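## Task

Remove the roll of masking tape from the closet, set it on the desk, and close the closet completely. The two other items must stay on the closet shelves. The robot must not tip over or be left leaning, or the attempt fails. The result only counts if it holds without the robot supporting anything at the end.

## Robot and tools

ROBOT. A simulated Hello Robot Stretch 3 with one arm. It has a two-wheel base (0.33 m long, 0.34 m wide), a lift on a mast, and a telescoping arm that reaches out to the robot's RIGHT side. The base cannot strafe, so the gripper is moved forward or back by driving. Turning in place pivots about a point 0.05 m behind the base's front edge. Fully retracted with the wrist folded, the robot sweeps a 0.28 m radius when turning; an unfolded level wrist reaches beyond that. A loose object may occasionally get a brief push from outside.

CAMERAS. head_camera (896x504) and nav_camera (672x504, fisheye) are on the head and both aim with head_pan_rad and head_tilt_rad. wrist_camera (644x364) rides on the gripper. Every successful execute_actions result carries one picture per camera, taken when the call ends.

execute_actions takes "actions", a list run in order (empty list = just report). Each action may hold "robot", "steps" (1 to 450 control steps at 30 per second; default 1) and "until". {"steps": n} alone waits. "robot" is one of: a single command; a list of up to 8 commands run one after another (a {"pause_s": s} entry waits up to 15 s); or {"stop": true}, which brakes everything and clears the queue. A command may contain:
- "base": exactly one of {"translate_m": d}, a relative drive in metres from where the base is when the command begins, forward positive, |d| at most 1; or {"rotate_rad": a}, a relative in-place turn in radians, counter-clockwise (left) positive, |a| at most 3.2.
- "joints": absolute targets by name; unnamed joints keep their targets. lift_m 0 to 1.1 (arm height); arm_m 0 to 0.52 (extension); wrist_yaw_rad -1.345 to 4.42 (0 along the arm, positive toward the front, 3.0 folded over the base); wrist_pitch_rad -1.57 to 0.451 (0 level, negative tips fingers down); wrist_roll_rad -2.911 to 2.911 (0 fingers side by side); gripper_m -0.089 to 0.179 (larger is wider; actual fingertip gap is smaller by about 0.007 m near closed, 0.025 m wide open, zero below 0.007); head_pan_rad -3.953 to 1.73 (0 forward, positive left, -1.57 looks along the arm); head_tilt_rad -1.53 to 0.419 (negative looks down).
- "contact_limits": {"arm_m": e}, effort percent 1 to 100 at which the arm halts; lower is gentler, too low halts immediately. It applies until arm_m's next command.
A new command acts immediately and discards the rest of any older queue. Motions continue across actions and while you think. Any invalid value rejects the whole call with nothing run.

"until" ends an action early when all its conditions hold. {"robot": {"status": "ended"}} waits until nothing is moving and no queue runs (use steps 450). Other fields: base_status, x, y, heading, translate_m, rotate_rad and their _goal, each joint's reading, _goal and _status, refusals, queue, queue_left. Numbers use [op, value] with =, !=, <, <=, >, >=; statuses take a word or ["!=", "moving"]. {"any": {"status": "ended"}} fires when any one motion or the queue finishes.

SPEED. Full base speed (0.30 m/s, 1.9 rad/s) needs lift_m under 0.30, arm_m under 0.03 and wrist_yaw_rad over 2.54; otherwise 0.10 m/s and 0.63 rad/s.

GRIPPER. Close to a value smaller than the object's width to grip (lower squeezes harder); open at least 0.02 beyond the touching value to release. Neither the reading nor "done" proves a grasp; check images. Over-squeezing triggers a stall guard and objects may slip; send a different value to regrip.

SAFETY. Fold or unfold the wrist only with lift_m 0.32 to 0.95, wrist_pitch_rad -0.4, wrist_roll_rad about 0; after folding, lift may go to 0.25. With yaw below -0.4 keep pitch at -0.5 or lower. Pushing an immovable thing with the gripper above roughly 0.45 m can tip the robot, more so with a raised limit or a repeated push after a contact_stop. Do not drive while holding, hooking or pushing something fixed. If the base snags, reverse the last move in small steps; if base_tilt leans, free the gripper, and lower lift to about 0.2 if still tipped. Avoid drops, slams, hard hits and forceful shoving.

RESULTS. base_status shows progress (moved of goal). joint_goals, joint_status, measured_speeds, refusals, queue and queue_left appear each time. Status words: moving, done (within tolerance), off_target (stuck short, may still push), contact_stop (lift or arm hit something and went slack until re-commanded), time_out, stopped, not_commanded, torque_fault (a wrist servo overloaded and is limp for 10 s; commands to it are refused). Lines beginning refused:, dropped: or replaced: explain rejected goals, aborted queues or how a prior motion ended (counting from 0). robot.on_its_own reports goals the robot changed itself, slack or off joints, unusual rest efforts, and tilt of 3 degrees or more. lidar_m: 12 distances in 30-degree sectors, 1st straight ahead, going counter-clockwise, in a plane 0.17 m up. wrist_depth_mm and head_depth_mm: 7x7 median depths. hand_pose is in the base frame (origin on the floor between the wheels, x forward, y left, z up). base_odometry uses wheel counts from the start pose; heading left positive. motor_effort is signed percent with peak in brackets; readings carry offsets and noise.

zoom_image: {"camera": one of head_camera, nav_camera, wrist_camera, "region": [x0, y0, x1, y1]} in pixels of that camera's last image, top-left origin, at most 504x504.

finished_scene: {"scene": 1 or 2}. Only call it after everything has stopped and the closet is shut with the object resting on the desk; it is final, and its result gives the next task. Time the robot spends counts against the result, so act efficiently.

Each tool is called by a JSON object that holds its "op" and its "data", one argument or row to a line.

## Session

{"op": "execute_actions", "data": {
  "actions": [
    {"robot":{"joints":{"head_pan_rad":-2.0,"head_tilt_rad":-0.3}},"steps":200,"until":{"robot":{"status":"ended"}}}
  ]
}}

Scene clock: 1.60 s.
robot.base_odometry: x=+0.000 y=+0.000 heading=+0.000 (m, m, rad; robot's odometry frame)
robot.turned_by_wheels: +0.000 (rad since the last result)
robot.turned_by_imu: +0.000 (rad since the last result)
robot.base_tilt: forward=-1.6 right=-0.1 (deg)
robot.lidar_m: 1.40 1.67 2.15 2.18 2.68 2.34 2.34 2.16 1.45 1.75 1.61 1.39
robot.head_depth_mm: 1728 1827 1907 2031 2146 2018 1561 / 1705 1787 1886 1987 2080 2031 1560 / 1681 1760 1855 1939 1372 1930 1564 / 1659 1726 1823 1889 1370 1941 1561 / 1634 1696 1790 1864 1370 1999 1558 / 1610 1666 1761 1834 1285 2005 1556 / 1580 1647 1737 1817 1278 1981 1556
robot.base_status: not_commanded
robot.joint_positions: lift_m=+0.521 arm_m=+0.001 wrist_yaw_rad=+3.121 wrist_pitch_rad=-0.532 wrist_roll_rad=+0.016 gripper_m=+0.037 head_pan_rad=-1.993 head_tilt_rad=-0.296
robot.joint_goals: lift_m=+0.521 arm_m=+0.001 wrist_yaw_rad=+3.121 wrist_pitch_rad=-0.532 wrist_roll_rad=+0.016 gripper_m=+0.037 head_pan_rad=-2.000 head_tilt_rad=-0.300
robot.joint_status: lift_m=not_commanded arm_m=not_commanded wrist_yaw_rad=not_commanded wrist_pitch_rad=not_commanded wrist_roll_rad=not_commanded gripper_m=not_commanded head_pan_rad=done head_tilt_rad=done
robot.measured_speeds: translate_m=+0.000 rotate_rad=+0.000 lift_m=+0.000 arm_m=+0.000 wrist_yaw_rad=+0.000 wrist_pitch_rad=+0.000 wrist_roll_rad=+0.000 head_pan_rad=+0.000 head_tilt_rad=+0.000
robot: refusals=0 queue=done queue_left=0
robot.motor_effort: left_wheel=+0(0) right_wheel=+0(0) lift_m=+27(28) arm_m=+1(0) wrist_yaw_rad=-1(1) wrist_pitch_rad=+9(9) wrist_roll_rad=+0(0) gripper_m=+0(0) head_pan_rad=-4(45) head_tilt_rad=-2(27) (%)
robot.hand_pose: x=-0.0169 y=+0.0626 z=+0.5087 quat_wxyz=(+0.195, +0.689, +0.178, +0.675) (m; robot's base frame)
robot.wrist_depth_mm: - - - - - - - / - - - - - - - / - - - - - - - / 984 919 939 924 950 956 968 / 784 799 808 811 804 830 815 / 685 702 - 727 736 714 732 / 624 609 - 638 648 645 637
pictures: head_camera (sideways: a quarter turn clockwise sets it upright), nav_camera (sideways: a quarter turn counterclockwise sets it upright), wrist_camera
Images, in order (width x height): head_camera 896x504, nav_camera 672x504, wrist_camera 644x364.

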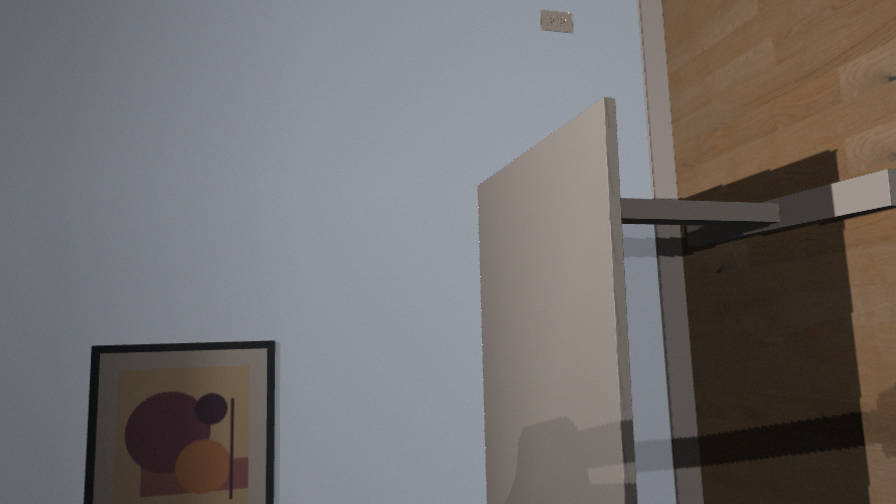

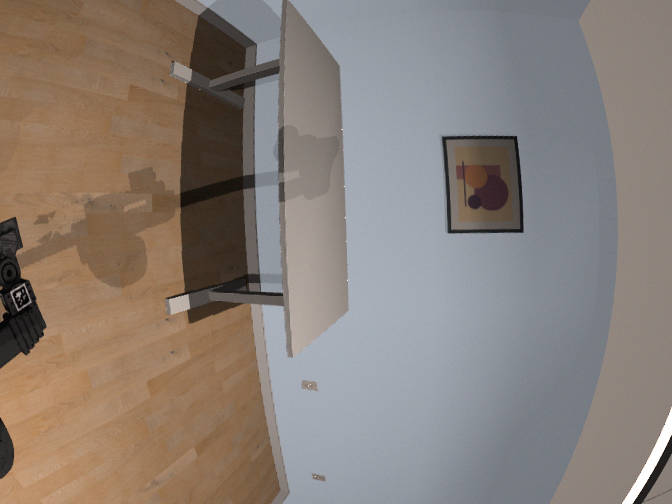

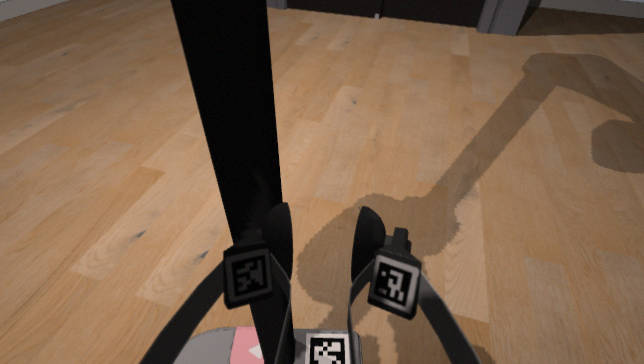

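Closet is to the left. Turn to face it while stowing.

{"op": "execute_actions", "data": {
  "actions": [
    {"robot":[{"joints":{"lift_m":0.28,"wrist_pitch_rad":-0.4,"wrist_yaw_rad":3.0,"head_pan_rad":0.0,"head_tilt_rad":-0.1,"gripper_m":-0.02}},{"base":{"rotate_rad":1.571}}],"steps":450,"until":{"robot":{"status":"ended"}}}
  ]
}}

Scene clock: 7.17 s.
robot.base_odometry: x=+0.000 y=+0.000 heading=+1.571 (m, m, rad; robot's odometry frame)
robot.turned_by_wheels: +1.571 (rad since the last result)
robot.turned_by_imu: +1.558 (rad since the last result)
robot.base_tilt: forward=-1.6 right=+0.0 (deg)
robot.lidar_m: 2.17 2.70 2.35 2.34 2.19 1.45 1.89 1.62 1.40 1.39 1.66 2.15
robot.head_depth_mm: 1878 1960 1997 2022 2085 2091 1944 / 1927 2038 2063 2092 2108 2140 1962 / 1958 2065 2091 2129 2138 2179 1938 / 1968 2083 2124 2161 2191 2216 1948 / 1979 2140 2177 2209 2264 2286 1932 / 1968 2210 2223 2279 2334 2351 1933 / 2086 3021 3145 3153 3246 2718 1940
robot.base_status: done (rotate_rad +1.5709 of +1.5710)
robot.joint_positions: lift_m=+0.280 arm_m=+0.001 wrist_yaw_rad=+3.001 wrist_pitch_rad=-0.421 wrist_roll_rad=+0.016 gripper_m=-0.020 head_pan_rad=-0.007 head_tilt_rad=-0.112
robot.joint_goals: lift_m=+0.280 arm_m=+0.001 wrist_yaw_rad=+3.000 wrist_pitch_rad=-0.400 wrist_roll_rad=+0.016 gripper_m=-0.020 head_pan_rad=+0.000 head_tilt_rad=-0.100
robot.joint_status: lift_m=done arm_m=not_commanded wrist_yaw_rad=done wrist_pitch_rad=done wrist_roll_rad=not_commanded gripper_m=done head_pan_rad=done head_tilt_rad=done
robot.measured_speeds: translate_m=+0.000 rotate_rad=+0.000 lift_m=+0.000 arm_m=+0.000 wrist_yaw_rad=+0.000 wrist_pitch_rad=+0.000 wrist_roll_rad=+0.000 head_pan_rad=+0.000 head_tilt_rad=+0.000
robot: refusals=0 queue=done queue_left=0
robot.motor_effort: left_wheel=-3(12) right_wheel=+1(7) lift_m=+15(30) arm_m=+0(0) wrist_yaw_rad=-2(1) wrist_pitch_rad=+12(13) wrist_roll_rad=+0(0) gripper_m=-9(84) head_pan_rad=+4(44) head_tilt_rad=+7(25) (%)
robot.hand_pose: x=+0.0101 y=+0.0760 z=+0.2925 quat_wxyz=(+0.197, +0.705, +0.097, +0.674) (m; robot's base frame)
robot.wrist_depth_mm: - - - - - - - / - - - - - - - / 831 814 866 879 905 922 938 / 663 663 683 697 723 709 716 / 559 563 578 - 587 588 583 / 472 489 - - 499 500 495 / - - - - 418 436 428
pictures: head_camera (sideways: a quarter turn clockwise sets it upright), nav_camera (sideways: a quarter turn counterclockwise sets it upright), wrist_camera
Images, in order (width x height): head_camera 896x504, nav_camera 672x504, wrist_camera 644x364.

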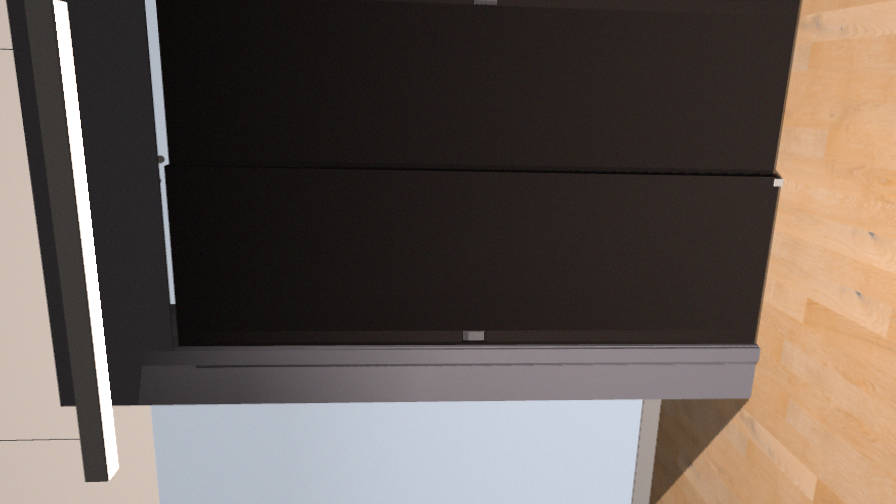

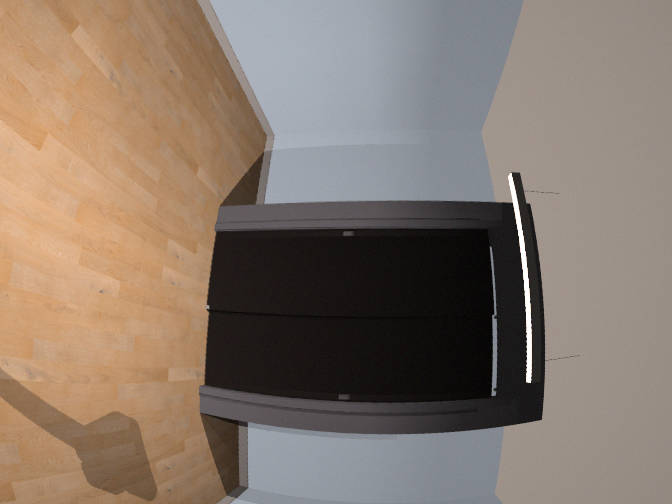

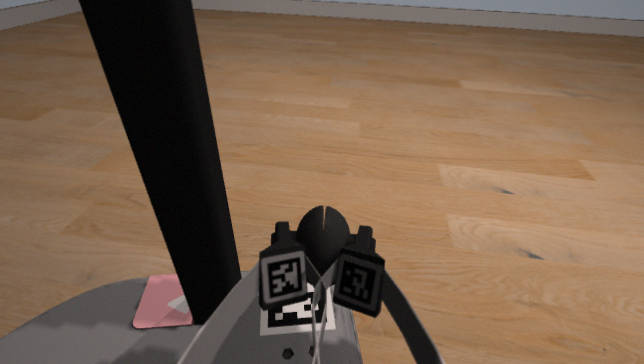

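{"op": "execute_actions", "data": {
  "actions": [
    {"robot":[{"base":{"rotate_rad":0.27}},{"base":{"translate_m":1.0}},{"base":{"translate_m":1.0}},{"base":{"rotate_rad":-0.435},"joints":{"lift_m":0.9,"head_pan_rad":-0.4,"head_tilt_rad":-0.6}},{"joints":{"wrist_yaw_rad":1.571}},{"joints":{"wrist_pitch_rad":0.0}}],"steps":450,"until":{"robot":{"status":"ended"}}},
    {"steps":450,"until":{"robot":{"status":"ended"}}}
  ]
}}

Scene clock: 28.70 s.
robot.base_odometry: x=-0.533 y=+1.928 heading=+1.406 (m, m, rad; robot's odometry frame)
robot.turned_by_wheels: -0.165 (rad since the last result)
robot.turned_by_imu: -0.157 (rad since the last result)
robot.base_tilt: forward=-1.5 right=+0.0 (deg)
robot.lidar_m: 0.43 1.25 1.34 1.32 1.42 2.13 3.20 3.12 2.48 1.34 0.57 0.42
robot.head_depth_mm: 385 427 480 547 637 760 949 / 373 413 463 525 607 696 885 / 363 401 446 511 580 647 830 / 328 364 411 464 529 617 741 / 321 352 391 441 501 586 693 / 321 350 387 432 489 564 664 / 313 341 376 417 470 546 1188
robot.base_status: done (rotate_rad -0.4349 of -0.4350)
robot.joint_positions: lift_m=+0.900 arm_m=+0.001 wrist_yaw_rad=+1.572 wrist_pitch_rad=-0.025 wrist_roll_rad=+0.016 gripper_m=-0.020 head_pan_rad=-0.393 head_tilt_rad=-0.592
robot.joint_goals: lift_m=+0.900 arm_m=+0.001 wrist_yaw_rad=+1.571 wrist_pitch_rad=+0.000 wrist_roll_rad=+0.016 gripper_m=-0.020 head_pan_rad=-0.400 head_tilt_rad=-0.600
robot.joint_status: lift_m=done arm_m=not_commanded wrist_yaw_rad=done wrist_pitch_rad=done wrist_roll_rad=not_commanded gripper_m=done head_pan_rad=done head_tilt_rad=done
robot.measured_speeds: translate_m=+0.000 rotate_rad=+0.000 lift_m=+0.000 arm_m=+0.000 wrist_yaw_rad=+0.000 wrist_pitch_rad=+0.000 wrist_roll_rad=+0.000 head_pan_rad=+0.000 head_tilt_rad=+0.000
robot: refusals=0 queue=done queue_left=0
robot.motor_effort: left_wheel=+3(13) right_wheel=-2(6) lift_m=+38(39) arm_m=+0(0) wrist_yaw_rad=-1(2) wrist_pitch_rad=+15(15) wrist_roll_rad=+0(0) gripper_m=-9(9) head_pan_rad=-4(33) head_tilt_rad=-4(36) (%)
robot.hand_pose: x=+0.2342 y=-0.1455 z=+1.0077 quat_wxyz=(+0.502, +0.511, -0.497, +0.490) (m; robot's base frame)
robot.wrist_depth_mm: - - 319 298 316 304 293 / - - 332 308 324 315 302 / - - 346 323 340 326 318 / - - 360 337 350 336 326 / - - 378 - 362 344 336 / - - 394 - 373 366 347 / - - 406 390 392 382 367
pictures: head_camera (sideways: a quarter turn clockwise sets it upright), nav_camera (sideways: a quarter turn counterclockwise sets it upright), wrist_camera
Images, in order (width x height): head_camera 896x504, nav_camera 672x504, wrist_camera 644x364.

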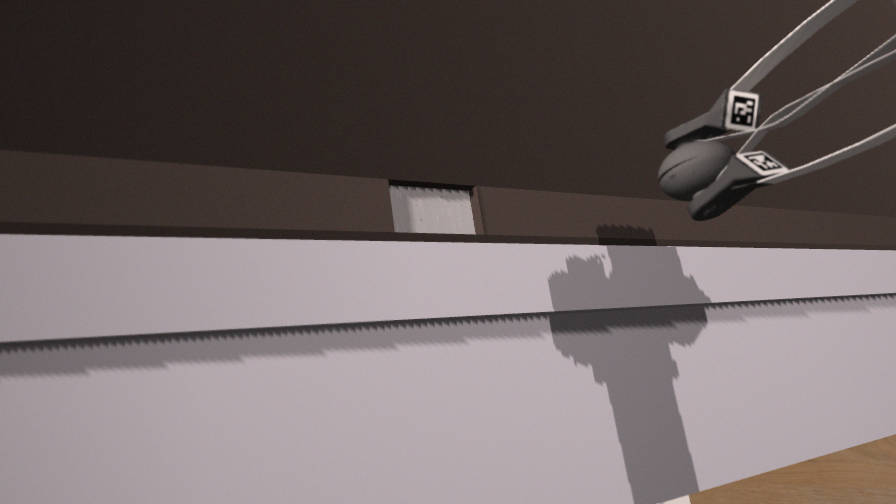

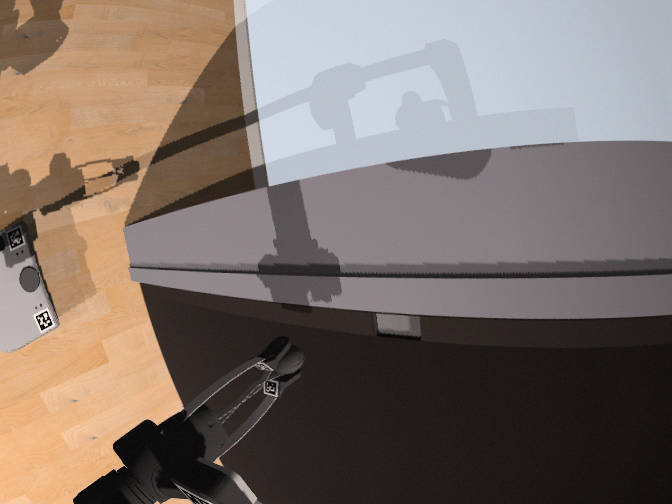

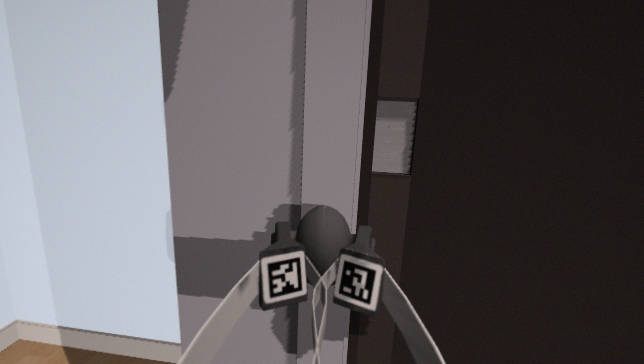

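{"op": "execute_actions", "data": {
  "actions": [
    {"robot":{"base":{"rotate_rad":-0.12},"joints":{"lift_m":0.94}},"steps":200,"until":{"robot":{"status":"ended"}}}
  ]
}}

Scene clock: 31.67 s.
robot.base_odometry: x=-0.533 y=+1.928 heading=+1.286 (m, m, rad; robot's odometry frame)
robot.turned_by_wheels: -0.120 (rad since the last result)
robot.turned_by_imu: -0.120 (rad since the last result)
robot.base_tilt: forward=-1.7 right=-0.1 (deg)
robot.lidar_m: 0.42 1.20 1.38 1.32 1.37 1.87 3.20 3.47 2.55 2.45 0.63 0.43
robot.head_depth_mm: 421 470 531 612 718 865 1072 / 403 447 502 573 663 819 993 / 386 425 477 539 612 760 897 / 371 407 453 515 583 680 816 / 349 381 413 460 522 593 710 / 316 345 383 431 490 567 664 / 315 345 378 418 468 532 617
robot.base_status: done (rotate_rad -0.1199 of -0.1200)
robot.joint_positions: lift_m=+0.940 arm_m=+0.001 wrist_yaw_rad=+1.572 wrist_pitch_rad=-0.023 wrist_roll_rad=+0.016 gripper_m=-0.020 head_pan_rad=-0.393 head_tilt_rad=-0.592
robot.joint_goals: lift_m=+0.940 arm_m=+0.001 wrist_yaw_rad=+1.571 wrist_pitch_rad=+0.000 wrist_roll_rad=+0.016 gripper_m=-0.020 head_pan_rad=-0.400 head_tilt_rad=-0.600
robot.joint_status: lift_m=done arm_m=not_commanded wrist_yaw_rad=done wrist_pitch_rad=done wrist_roll_rad=not_commanded gripper_m=done head_pan_rad=done head_tilt_rad=done
robot.measured_speeds: translate_m=+0.000 rotate_rad=+0.000 lift_m=+0.000 arm_m=+0.000 wrist_yaw_rad=+0.000 wrist_pitch_rad=+0.000 wrist_roll_rad=+0.000 head_pan_rad=+0.000 head_tilt_rad=+0.000
robot: refusals=0 queue=done queue_left=0
robot.motor_effort: left_wheel=+3(9) right_wheel=-2(5) lift_m=+38(39) arm_m=+0(0) wrist_yaw_rad=-1(2) wrist_pitch_rad=+14(15) wrist_roll_rad=+0(0) gripper_m=-9(9) head_pan_rad=-4(4) head_tilt_rad=-4(4) (%)
robot.hand_pose: x=+0.2342 y=-0.1456 z=+1.0482 quat_wxyz=(+0.502, +0.510, -0.497, +0.490) (m; robot's base frame)
robot.wrist_depth_mm: - 324 327 330 336 337 338 / - 339 335 349 350 349 346 / - 353 349 359 361 360 359 / - 367 365 368 375 373 378 / - 378 379 - 394 391 384 / - 397 396 - 403 406 403 / - 418 407 419 419 423 424
pictures: head_camera (sideways: a quarter turn clockwise sets it upright), nav_camera (sideways: a quarter turn counterclockwise sets it upright), wrist_camera
Images, in order (width x height): head_camera 896x504, nav_camera 672x504, wrist_camera 644x364.

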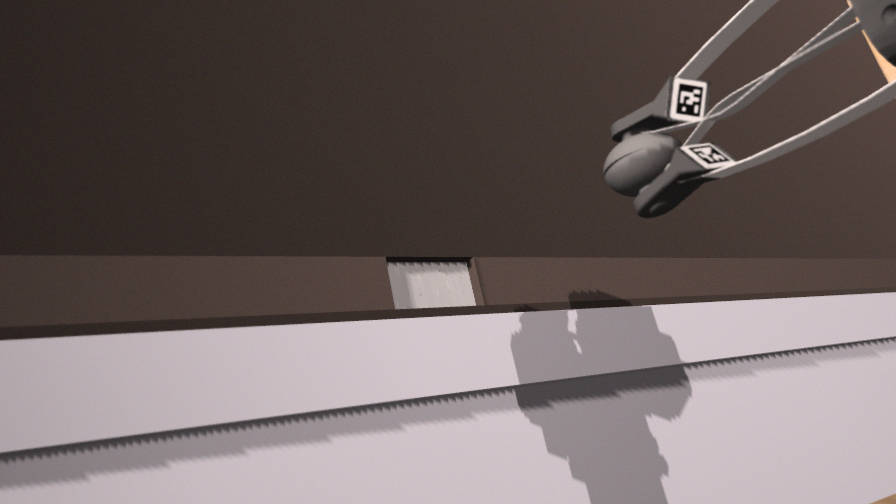

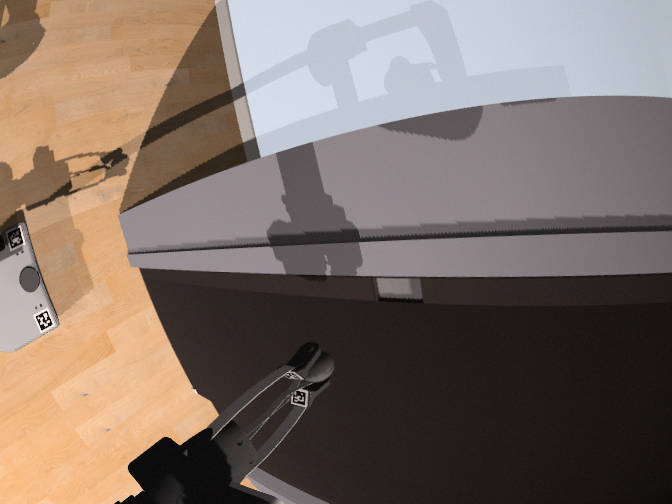

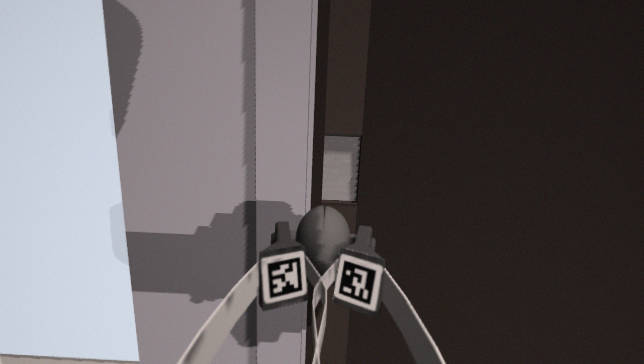

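{"op": "execute_actions", "data": {
  "actions": [
    {"robot":{"base":{"translate_m":0.12},"joints":{"arm_m":0.022}},"steps":200,"until":{"robot":{"status":"ended"}}}
  ]
}}

Scene clock: 34.87 s.
robot.base_odometry: x=-0.500 y=+2.043 heading=+1.286 (m, m, rad; robot's odometry frame)
robot.turned_by_wheels: +0.000 (rad since the last result)
robot.turned_by_imu: +0.000 (rad since the last result)
robot.base_tilt: forward=-1.7 right=-0.1 (deg)
robot.lidar_m: 0.30 1.08 1.37 1.32 1.36 1.87 3.72 3.47 2.53 1.35 0.46 0.30
robot.head_depth_mm: 296 328 371 427 503 627 766 / 287 312 351 401 456 589 703 / - 298 333 377 433 518 626 / - 291 309 327 376 450 544 / - - - 300 345 403 482 / - - - 301 339 389 454 / - - - 291 321 365 423
robot.base_status: done (translate_m +0.1200 of +0.1200)
robot.joint_positions: lift_m=+0.940 arm_m=+0.022 wrist_yaw_rad=+1.572 wrist_pitch_rad=-0.023 wrist_roll_rad=+0.016 gripper_m=-0.020 head_pan_rad=-0.393 head_tilt_rad=-0.593
robot.joint_goals: lift_m=+0.940 arm_m=+0.022 wrist_yaw_rad=+1.571 wrist_pitch_rad=+0.000 wrist_roll_rad=+0.016 gripper_m=-0.020 head_pan_rad=-0.400 head_tilt_rad=-0.600
robot.joint_status: lift_m=done arm_m=done wrist_yaw_rad=done wrist_pitch_rad=done wrist_roll_rad=not_commanded gripper_m=done head_pan_rad=done head_tilt_rad=done
robot.measured_speeds: translate_m=+0.000 rotate_rad=+0.000 lift_m=+0.000 arm_m=+0.000 wrist_yaw_rad=+0.000 wrist_pitch_rad=+0.000 wrist_roll_rad=+0.000 head_pan_rad=+0.000 head_tilt_rad=+0.000
robot: refusals=0 queue=done queue_left=0
robot.motor_effort: left_wheel=+3(11) right_wheel=-2(3) lift_m=+38(39) arm_m=+3(0) wrist_yaw_rad=+0(1) wrist_pitch_rad=+14(14) wrist_roll_rad=+0(0) gripper_m=-9(9) head_pan_rad=-4(4) head_tilt_rad=-4(4) (%)
robot.hand_pose: x=+0.2342 y=-0.1664 z=+1.0482 quat_wxyz=(+0.502, +0.510, -0.498, +0.490) (m; robot's base frame)
robot.wrist_depth_mm: 214 213 199 226 225 226 225 / 221 221 207 237 234 235 232 / 231 229 214 245 245 242 240 / 237 238 223 261 250 251 251 / 248 248 232 - 260 265 260 / 262 257 241 - 273 274 270 / 272 269 256 285 281 287 282
pictures: head_camera (sideways: a quarter turn clockwise sets it upright), nav_camera (sideways: a quarter turn counterclockwise sets it upright), wrist_camera
Images, in order (width x height): head_camera 896x504, nav_camera 672x504, wrist_camera 644x364.

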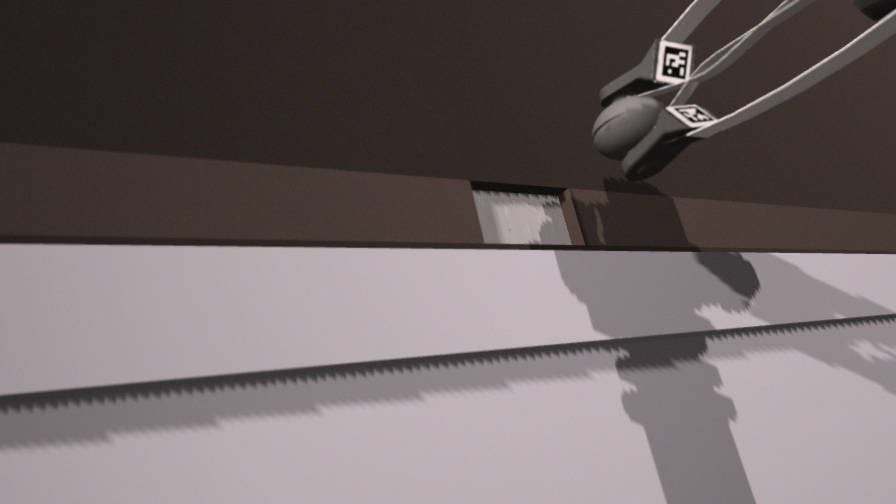

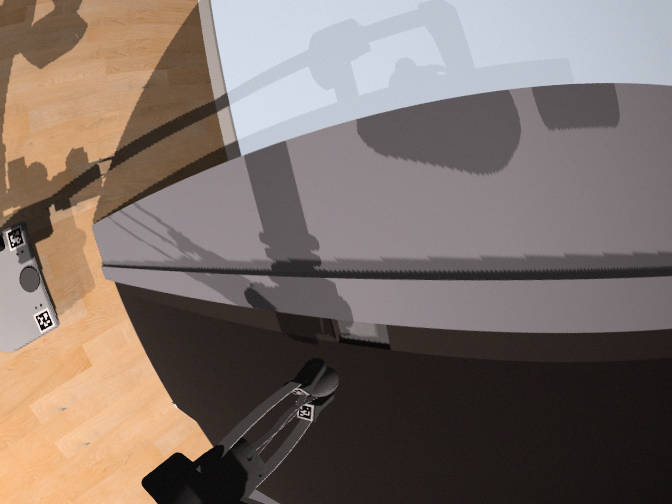

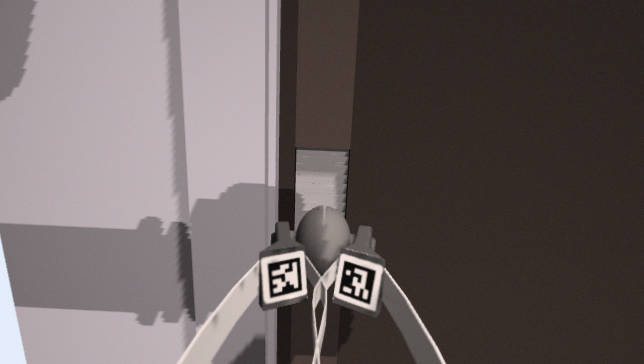

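{"op": "execute_actions", "data": {
  "actions": [
    {"robot":{"base":{"translate_m":0.066}},"steps":200,"until":{"robot":{"status":"ended"}}},
    {"robot":{"joints":{"arm_m":0.12},"contact_limits":{"arm_m":35}},"steps":200,"until":{"robot":{"status":"ended"}}}
  ]
}}

Scene clock: 38.70 s.
robot.base_odometry: x=-0.481 y=+2.106 heading=+1.286 (m, m, rad; robot's odometry frame)
robot.turned_by_wheels: +0.000 (rad since the last result)
robot.turned_by_imu: -0.001 (rad since the last result)
robot.base_tilt: forward=-1.7 right=+0.0 (deg)
robot.lidar_m: 0.24 0.25 1.37 1.32 1.37 1.87 3.40 3.48 2.54 1.20 0.37 0.24
robot.head_depth_mm: - - 291 326 380 466 593 / - - - 306 359 426 529 / - - - 296 347 386 476 / - - - - - 310 372 / - - - - - 308 365 / - - - - - 296 340 / - - - - - 286 317
robot.base_status: done (translate_m +0.0660 of +0.0660)
robot.joint_positions: lift_m=+0.940 arm_m=+0.120 wrist_yaw_rad=+1.571 wrist_pitch_rad=-0.023 wrist_roll_rad=+0.016 gripper_m=-0.020 head_pan_rad=-0.393 head_tilt_rad=-0.593
robot.joint_goals: lift_m=+0.940 arm_m=+0.120 wrist_yaw_rad=+1.571 wrist_pitch_rad=+0.000 wrist_roll_rad=+0.016 gripper_m=-0.020 head_pan_rad=-0.400 head_tilt_rad=-0.600
robot.joint_status: lift_m=done arm_m=done wrist_yaw_rad=done wrist_pitch_rad=done wrist_roll_rad=not_commanded gripper_m=done head_pan_rad=done head_tilt_rad=done
robot.measured_speeds: translate_m=+0.000 rotate_rad=+0.000 lift_m=+0.000 arm_m=+0.000 wrist_yaw_rad=+0.000 wrist_pitch_rad=+0.000 wrist_roll_rad=+0.000 head_pan_rad=+0.000 head_tilt_rad=+0.000
robot: refusals=0 queue=done queue_left=0
robot.motor_effort: left_wheel=+3(9) right_wheel=-2(2) lift_m=+38(38) arm_m=+3(4) wrist_yaw_rad=+0(1) wrist_pitch_rad=+14(14) wrist_roll_rad=+0(0) gripper_m=-9(9) head_pan_rad=-4(4) head_tilt_rad=-4(4) (%)
robot.contact_limits: arm_m 35 (drawing in: default 18, maximum 30; extending or still: default 26, maximum 42)
robot.hand_pose: x=+0.2342 y=-0.2645 z=+1.0482 quat_wxyz=(+0.502, +0.510, -0.498, +0.490) (m; robot's base frame)
robot.wrist_depth_mm: 164 168 168 167 167 165 166 / 167 174 175 173 174 172 170 / 170 180 180 178 178 178 176 / 172 196 186 185 185 184 183 / 174 204 193 - 191 192 190 / 179 204 202 - 200 200 199 / 182 212 210 210 208 207 206
pictures: head_camera (sideways: a quarter turn clockwise sets it upright), nav_camera (sideways: a quarter turn counterclockwise sets it upright), wrist_camera
Images, in order (width x height): head_camera 896x504, nav_camera 672x504, wrist_camera 644x364.

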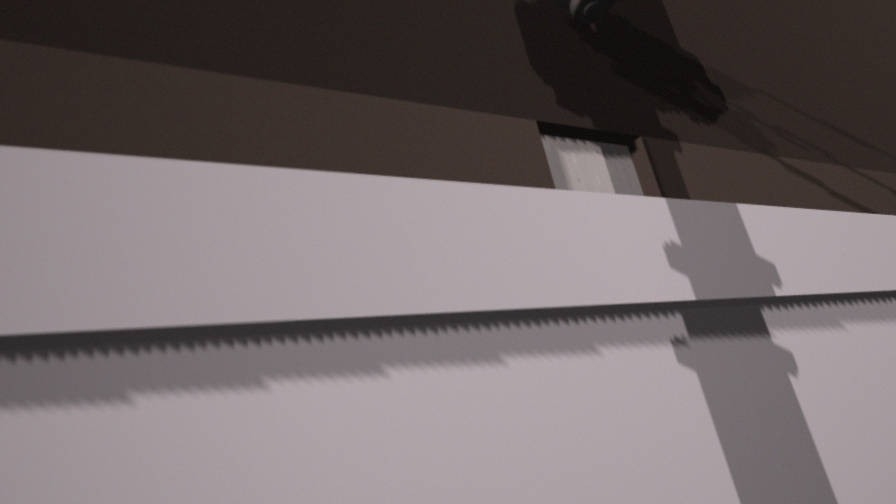

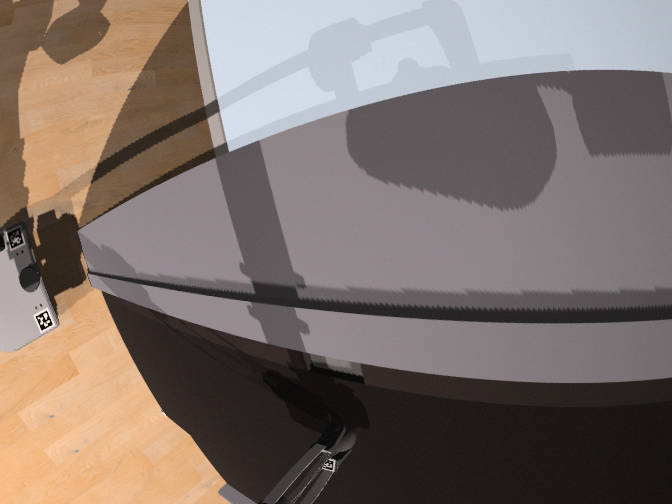

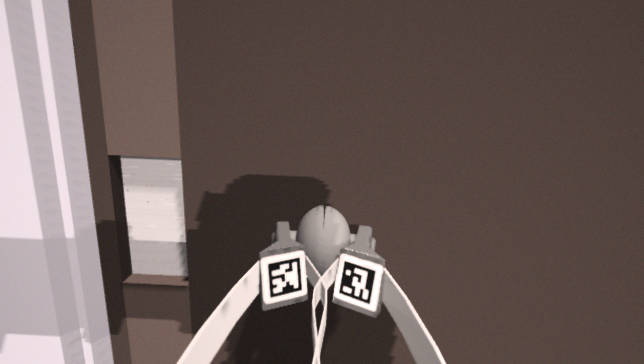

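Not inserted. Go back and in 1 cm more.

{"op": "execute_actions", "data": {
  "actions": [
    {"robot":{"joints":{"arm_m":0.024}},"steps":200,"until":{"robot":{"status":"ended"}}},
    {"robot":{"base":{"translate_m":0.011}},"steps":200,"until":{"robot":{"status":"ended"}}},
    {"robot":{"joints":{"arm_m":0.12},"contact_limits":{"arm_m":35}},"steps":200,"until":{"robot":{"status":"ended"}}}
  ]
}}

Scene clock: 44.97 s.
robot.base_odometry: x=-0.478 y=+2.117 heading=+1.286 (m, m, rad; robot's odometry frame)
robot.turned_by_wheels: +0.000 (rad since the last result)
robot.turned_by_imu: -0.002 (rad since the last result)
robot.base_tilt: forward=-1.6 right=-0.1 (deg)
robot.lidar_m: 0.23 0.24 1.36 1.32 1.37 1.86 3.39 3.45 2.54 1.16 0.35 0.23
robot.head_depth_mm: 975 762 318 335 377 444 564 / 936 722 1122 893 1149 477 536 / - - - 814 1150 984 1214 / - - - - - 298 349 / - - - - - 297 348 / - - - - - 288 322 / - - - - - - 301
robot.base_status: done (translate_m +0.0110 of +0.0110)
robot.joint_positions: lift_m=+0.940 arm_m=+0.120 wrist_yaw_rad=+1.572 wrist_pitch_rad=-0.023 wrist_roll_rad=+0.016 gripper_m=-0.020 head_pan_rad=-0.393 head_tilt_rad=-0.593
robot.joint_goals: lift_m=+0.940 arm_m=+0.120 wrist_yaw_rad=+1.571 wrist_pitch_rad=+0.000 wrist_roll_rad=+0.016 gripper_m=-0.020 head_pan_rad=-0.400 head_tilt_rad=-0.600
robot.joint_status: lift_m=done arm_m=done wrist_yaw_rad=done wrist_pitch_rad=done wrist_roll_rad=not_commanded gripper_m=done head_pan_rad=done head_tilt_rad=done
robot.measured_speeds: translate_m=+0.000 rotate_rad=+0.000 lift_m=+0.000 arm_m=+0.000 wrist_yaw_rad=+0.000 wrist_pitch_rad=+0.000 wrist_roll_rad=+0.000 head_pan_rad=+0.000 head_tilt_rad=+0.000
robot: refusals=0 queue=done queue_left=0
robot.motor_effort: left_wheel=+4(10) right_wheel=-2(6) lift_m=+38(38) arm_m=+4(8) wrist_yaw_rad=-2(52) wrist_pitch_rad=+14(14) wrist_roll_rad=+0(0) gripper_m=-9(13) head_pan_rad=-4(4) head_tilt_rad=-4(4) (%)
robot.contact_limits: arm_m 35 (drawing in: default 18, maximum 30; extending or still: default 26, maximum 42)
robot.hand_pose: x=+0.2342 y=-0.2643 z=+1.0482 quat_wxyz=(+0.502, +0.510, -0.497, +0.491) (m; robot's base frame)
robot.wrist_depth_mm: 164 228 669 157 156 157 155 / 168 230 556 162 163 161 161 / 167 234 704 169 167 167 166 / 170 236 728 186 175 173 173 / 172 240 651 - 182 181 179 / 175 241 587 - 189 188 187 / 177 247 854 198 197 197 196
pictures: head_camera (sideways: a quarter turn clockwise sets it upright), nav_camera (sideways: a quarter turn counterclockwise sets it upright), wrist_camera
Images, in order (width x height): head_camera 896x504, nav_camera 672x504, wrist_camera 644x364.

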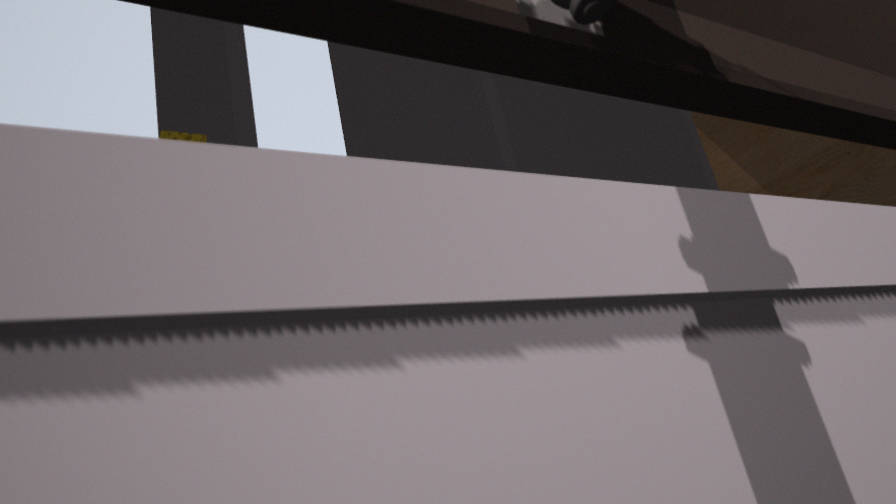

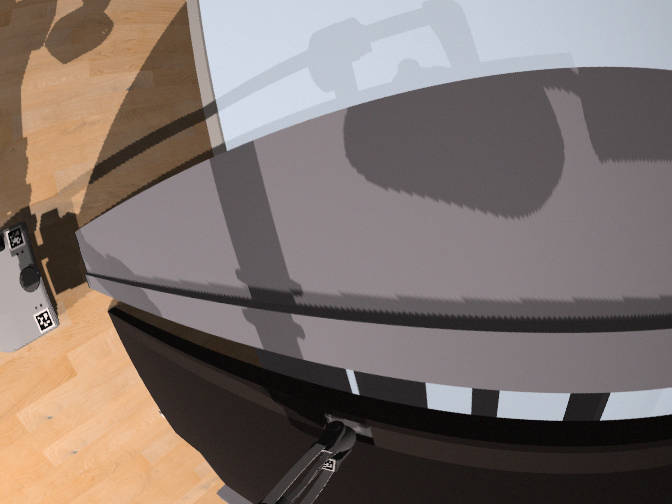

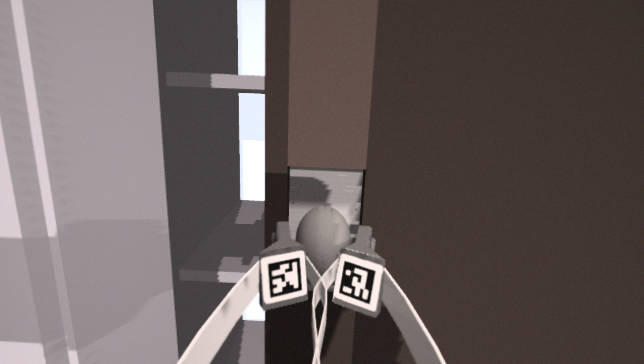

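{"op": "execute_actions", "data": {
  "actions": [
    {"robot":{"joints":{"arm_m":0.52,"head_pan_rad":-0.5,"head_tilt_rad":-0.3},"contact_limits":{"arm_m":35}},"steps":300,"until":{"robot":{"status":"ended"}}},
    {"robot":{"base":{"translate_m":-0.05}},"steps":200,"until":{"robot":{"status":"ended"}}}
  ]
}}

Scene clock: 52.23 s.
robot.base_odometry: x=-0.492 y=+2.069 heading=+1.286 (m, m, rad; robot's odometry frame)
robot.turned_by_wheels: +0.000 (rad since the last result)
robot.turned_by_imu: -0.002 (rad since the last result)
robot.base_tilt: forward=-1.6 right=-0.1 (deg)
robot.lidar_m: 0.28 0.29 1.37 1.32 1.37 1.87 3.34 3.48 2.54 1.16 0.68 0.28
robot.head_depth_mm: 1165 1150 1291 1392 1069 1291 1410 / 1091 1152 1204 1308 1003 1294 1075 / 1027 1080 1146 1209 1004 1191 1003 / 967 1016 1078 1137 1002 1145 1001 / - - - - - 285 295 / - - - - - - 286 / - - - - - - 283
robot.base_status: done (translate_m -0.0500 of -0.0500)
robot.joint_positions: lift_m=+0.940 arm_m=+0.520 wrist_yaw_rad=+1.572 wrist_pitch_rad=-0.021 wrist_roll_rad=+0.016 gripper_m=-0.020 head_pan_rad=-0.493 head_tilt_rad=-0.310
robot.joint_goals: lift_m=+0.940 arm_m=+0.520 wrist_yaw_rad=+1.571 wrist_pitch_rad=+0.000 wrist_roll_rad=+0.016 gripper_m=-0.020 head_pan_rad=-0.500 head_tilt_rad=-0.300
robot.joint_status: lift_m=done arm_m=done wrist_yaw_rad=done wrist_pitch_rad=done wrist_roll_rad=not_commanded gripper_m=done head_pan_rad=done head_tilt_rad=done
robot.measured_speeds: translate_m=+0.000 rotate_rad=+0.000 lift_m=+0.000 arm_m=+0.000 wrist_yaw_rad=+0.000 wrist_pitch_rad=+0.000 wrist_roll_rad=+0.000 head_pan_rad=+0.000 head_tilt_rad=+0.000
robot: refusals=0 queue=done queue_left=0
robot.motor_effort: left_wheel=+3(10) right_wheel=-1(9) lift_m=+38(38) arm_m=+3(7) wrist_yaw_rad=-2(54) wrist_pitch_rad=+13(14) wrist_roll_rad=+0(0) gripper_m=-9(13) head_pan_rad=-4(19) head_tilt_rad=+6(29) (%)
robot.contact_limits: arm_m 35 (drawing in: default 18, maximum 30; extending or still: default 26, maximum 42)
robot.hand_pose: x=+0.2343 y=-0.6643 z=+1.0487 quat_wxyz=(+0.501, +0.510, -0.498, +0.491) (m; robot's base frame)
robot.wrist_depth_mm: 745 869 871 203 202 201 201 / 733 759 517 213 210 209 208 / 751 956 925 218 218 217 214 / 784 953 998 234 226 223 224 / 633 673 630 - 233 234 232 / 753 - - - 242 243 240 / 773 913 890 257 253 253 250
pictures: head_camera (sideways: a quarter turn clockwise sets it upright), nav_camera (sideways: a quarter turn counterclockwise sets it upright), wrist_camera
Images, in order (width x height): head_camera 896x504, nav_camera 672x504, wrist_camera 644x364.

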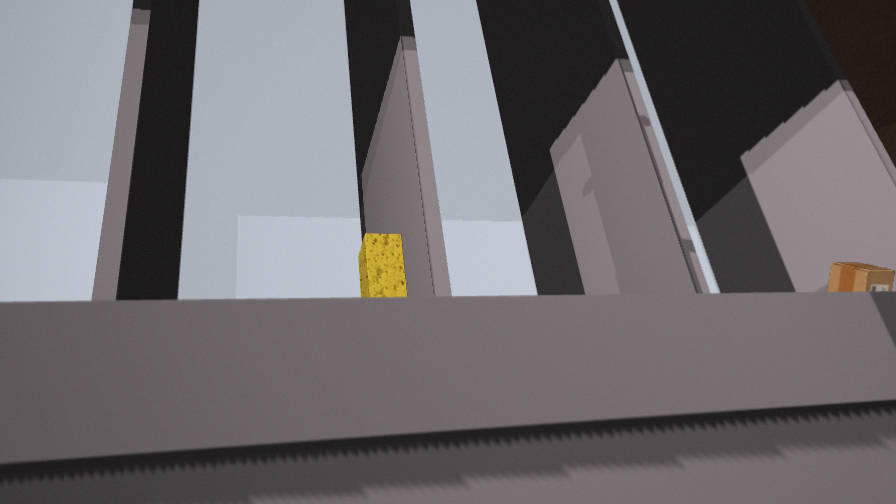

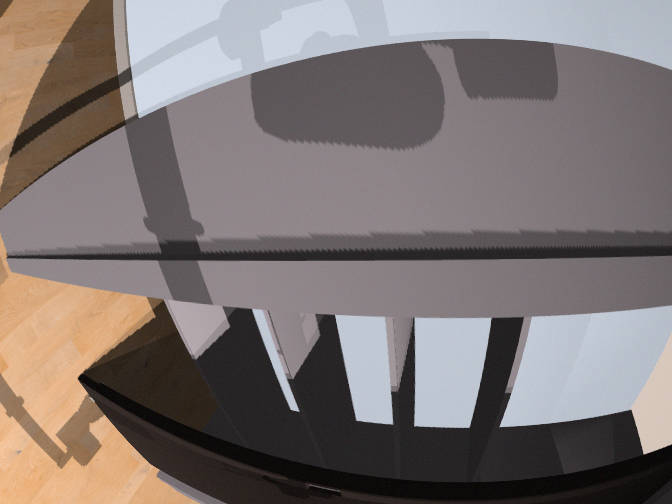

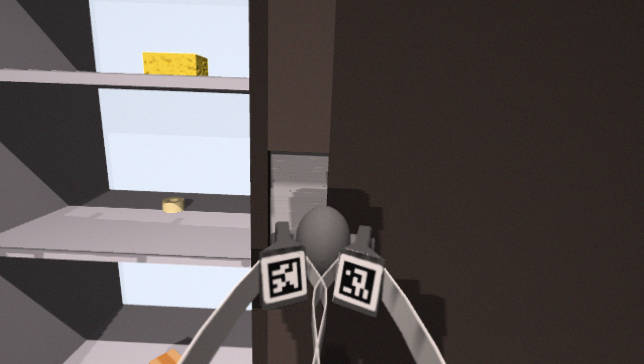

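{"op": "execute_actions", "data": {
  "actions": [
    {"robot":[{"base":{"translate_m":-0.14},"joints":{"arm_m":0.0}},{"base":{"rotate_rad":2.12}},{"base":{"translate_m":-0.34}},{"base":{"rotate_rad":-0.55},"joints":{"head_pan_rad":-1.57,"head_tilt_rad":-0.5}}],"steps":450,"until":{"robot":{"status":"ended"}}},
    {"steps":200,"until":{"robot":{"status":"ended"}}}
  ]
}}

Scene clock: 68.90 s.
robot.base_odometry: x=-0.203 y=+2.023 heading=+2.856 (m, m, rad; robot's odometry frame)
robot.turned_by_wheels: +1.570 (rad since the last result)
robot.turned_by_imu: +1.556 (rad since the last result)
robot.base_tilt: forward=-1.6 right=+0.0 (deg)
robot.lidar_m: 1.61 1.67 2.25 3.34 3.10 2.24 1.05 0.42 1.03 0.98 0.29 0.35
robot.head_depth_mm: 812 878 715 1007 768 1120 - / 810 877 713 1005 768 1084 - / 808 868 635 1007 767 1076 - / 810 874 705 1006 767 1048 931 / 806 873 704 1003 765 1044 928 / 807 874 701 988 765 1014 927 / 785 785 688 786 733 789 -
robot.base_status: done (rotate_rad -0.5499 of -0.5500)
robot.joint_positions: lift_m=+0.940 arm_m=+0.001 wrist_yaw_rad=+1.572 wrist_pitch_rad=-0.021 wrist_roll_rad=+0.016 gripper_m=-0.020 head_pan_rad=-1.563 head_tilt_rad=-0.494
robot.joint_goals: lift_m=+0.940 arm_m=+0.000 wrist_yaw_rad=+1.571 wrist_pitch_rad=+0.000 wrist_roll_rad=+0.016 gripper_m=-0.020 head_pan_rad=-1.570 head_tilt_rad=-0.500
robot.joint_status: lift_m=done arm_m=done wrist_yaw_rad=done wrist_pitch_rad=done wrist_roll_rad=not_commanded gripper_m=done head_pan_rad=done head_tilt_rad=done
robot.measured_speeds: translate_m=+0.000 rotate_rad=+0.000 lift_m=+0.000 arm_m=+0.000 wrist_yaw_rad=+0.000 wrist_pitch_rad=+0.000 wrist_roll_rad=+0.000 head_pan_rad=+0.000 head_tilt_rad=+0.000
robot: refusals=0 queue=done queue_left=0
robot.motor_effort: left_wheel=+3(11) right_wheel=-2(4) lift_m=+38(39) arm_m=-2(6) wrist_yaw_rad=-1(2) wrist_pitch_rad=+13(13) wrist_roll_rad=+0(0) gripper_m=-9(9) head_pan_rad=-4(47) head_tilt_rad=-3(22) (%)
robot.hand_pose: x=+0.2343 y=-0.1460 z=+1.0487 quat_wxyz=(+0.502, +0.509, -0.498, +0.491) (m; robot's base frame)
robot.wrist_depth_mm: - - - - - 186 105 / - - - - - 183 105 / - - - - - 181 104 / - - - - - 181 103 / - - - - - 178 102 / - - - - 297 151 101 / - - - - - 149 104
pictures: head_camera (sideways: a quarter turn clockwise sets it upright), nav_camera (sideways: a quarter turn counterclockwise sets it upright), wrist_camera
Images, in order (width x height): head_camera 896x504, nav_camera 672x504, wrist_camera 644x364.

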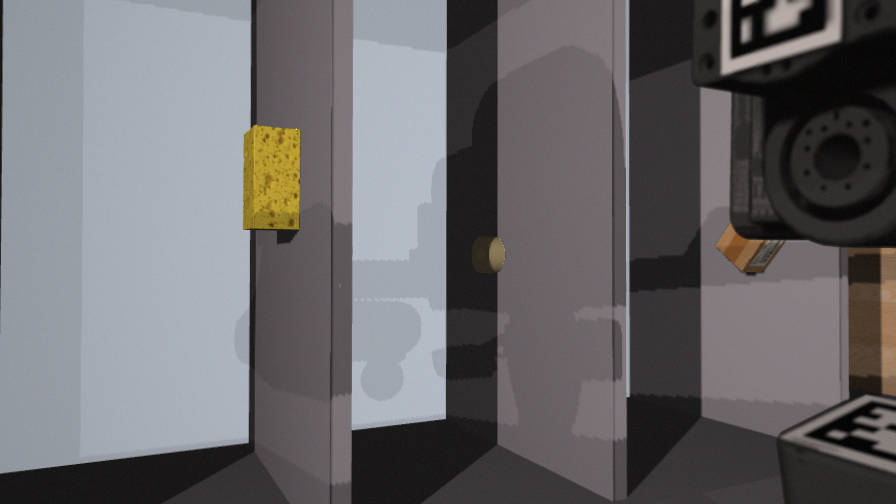

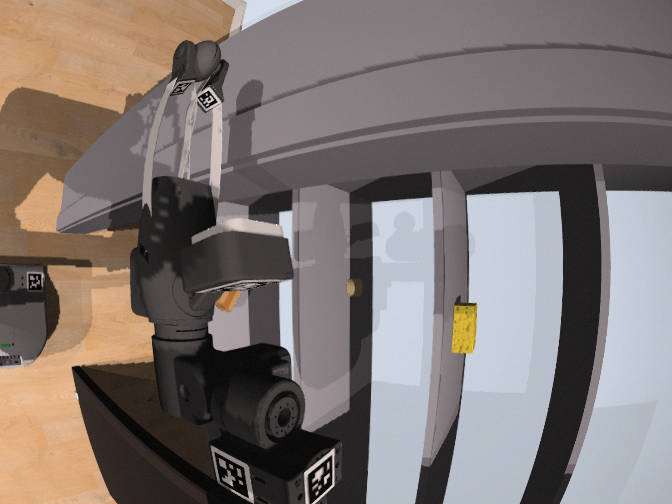

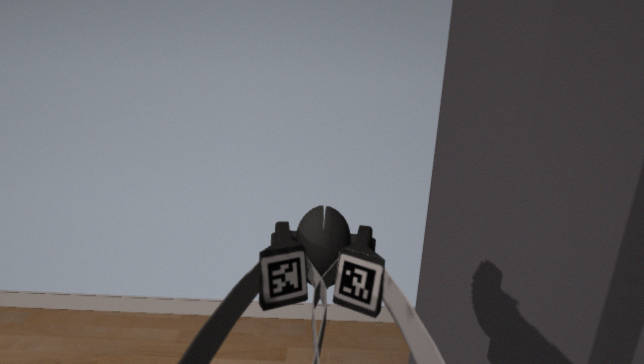

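{"op": "execute_actions", "data": {
  "actions": [
    {"robot":[{"joints":{"wrist_pitch_rad":-1.5}},{"joints":{"wrist_yaw_rad":0.0,"gripper_m":0.15}},{"joints":{"wrist_pitch_rad":-0.35,"lift_m":0.9}},{"joints":{"arm_m":0.3}}],"steps":450,"until":{"robot":{"status":"ended"}}}
  ]
}}

Scene clock: 78.07 s.
robot.base_odometry: x=-0.203 y=+2.023 heading=+2.856 (m, m, rad; robot's odometry frame)
robot.turned_by_wheels: +0.000 (rad since the last result)
robot.turned_by_imu: -0.002 (rad since the last result)
robot.base_tilt: forward=-1.6 right=+0.0 (deg)
robot.lidar_m: 1.61 1.67 2.24 3.33 3.09 2.24 1.06 0.42 1.03 0.99 0.29 0.35
robot.head_depth_mm: 810 875 712 1019 - 988 932 / 808 878 710 1005 710 1046 931 / 807 866 635 1003 706 1042 932 / 807 874 705 1010 750 1046 925 / 806 872 701 1002 763 1046 928 / 805 872 700 992 762 1014 929 / 786 784 690 787 732 788 494
robot.base_status: done (rotate_rad -0.5499 of -0.5500)
robot.joint_positions: lift_m=+0.900 arm_m=+0.300 wrist_yaw_rad=+0.001 wrist_pitch_rad=-0.371 wrist_roll_rad=+0.016 gripper_m=+0.150 head_pan_rad=-1.563 head_tilt_rad=-0.494
robot.joint_goals: lift_m=+0.900 arm_m=+0.300 wrist_yaw_rad=+0.000 wrist_pitch_rad=-0.350 wrist_roll_rad=+0.016 gripper_m=+0.150 head_pan_rad=-1.570 head_tilt_rad=-0.500
robot.joint_status: lift_m=done arm_m=done wrist_yaw_rad=done wrist_pitch_rad=done wrist_roll_rad=not_commanded gripper_m=done head_pan_rad=done head_tilt_rad=done
robot.measured_speeds: translate_m=+0.000 rotate_rad=+0.000 lift_m=+0.000 arm_m=+0.000 wrist_yaw_rad=+0.000 wrist_pitch_rad=+0.000 wrist_roll_rad=+0.000 head_pan_rad=+0.000 head_tilt_rad=+0.000
robot: refusals=0 queue=done queue_left=0
robot.motor_effort: left_wheel=+3(4) right_wheel=-2(2) lift_m=+16(35) arm_m=+4(4) wrist_yaw_rad=-1(1) wrist_pitch_rad=+12(12) wrist_roll_rad=+0(0) gripper_m=+0(85) head_pan_rad=-4(4) head_tilt_rad=-3(4) (%)
robot.hand_pose: x=-0.0214 y=-0.6747 z=+0.9239 quat_wxyz=(+0.690, +0.130, -0.700, -0.132) (m; robot's base frame)
robot.wrist_depth_mm: 353 407 398 404 403 397 395 / 353 440 433 435 436 434 433 / 362 443 462 460 462 456 462 / 333 347 349 344 364 369 375 / 279 291 285 287 291 306 302 / 239 231 239 244 246 - 250 / 203 204 209 208 211 207 216
pictures: head_camera (sideways: a quarter turn clockwise sets it upright), nav_camera (sideways: a quarter turn counterclockwise sets it upright), wrist_camera
Images, in order (width x height): head_camera 896x504, nav_camera 672x504, wrist_camera 644x364.

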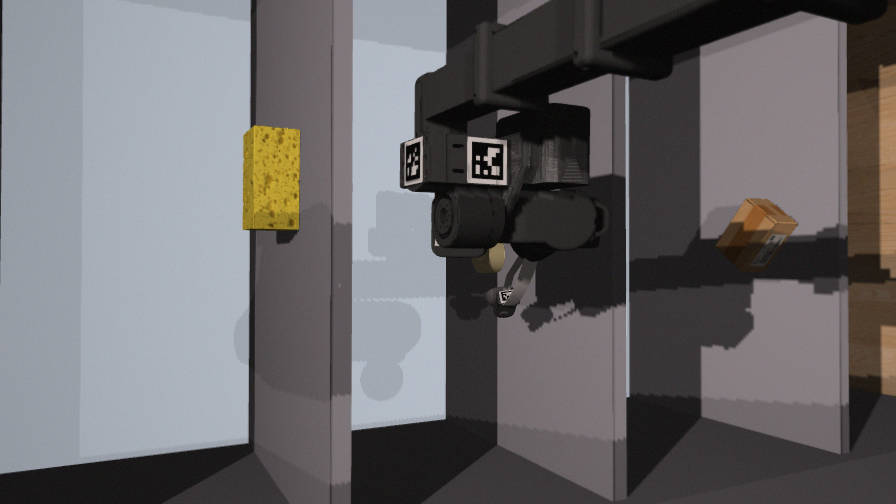

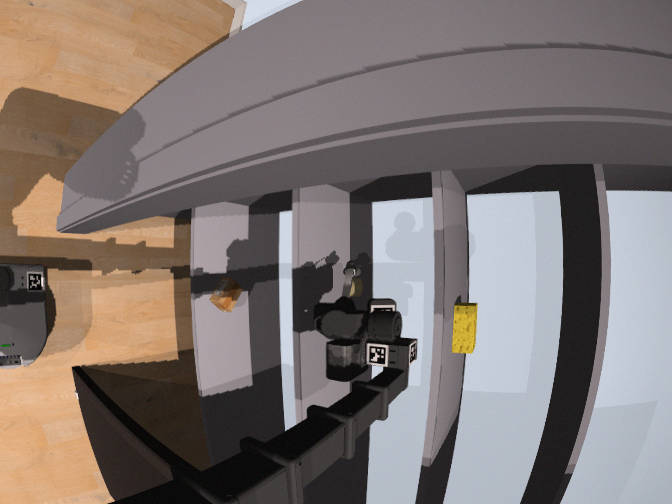

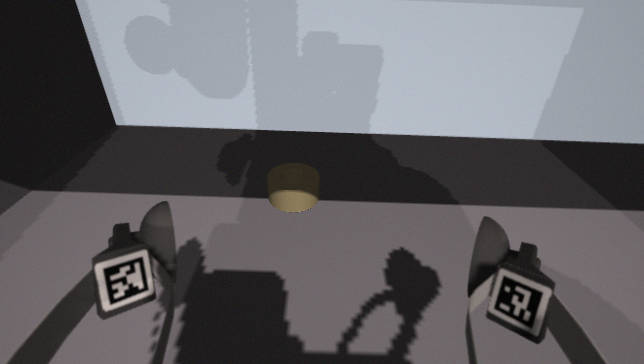

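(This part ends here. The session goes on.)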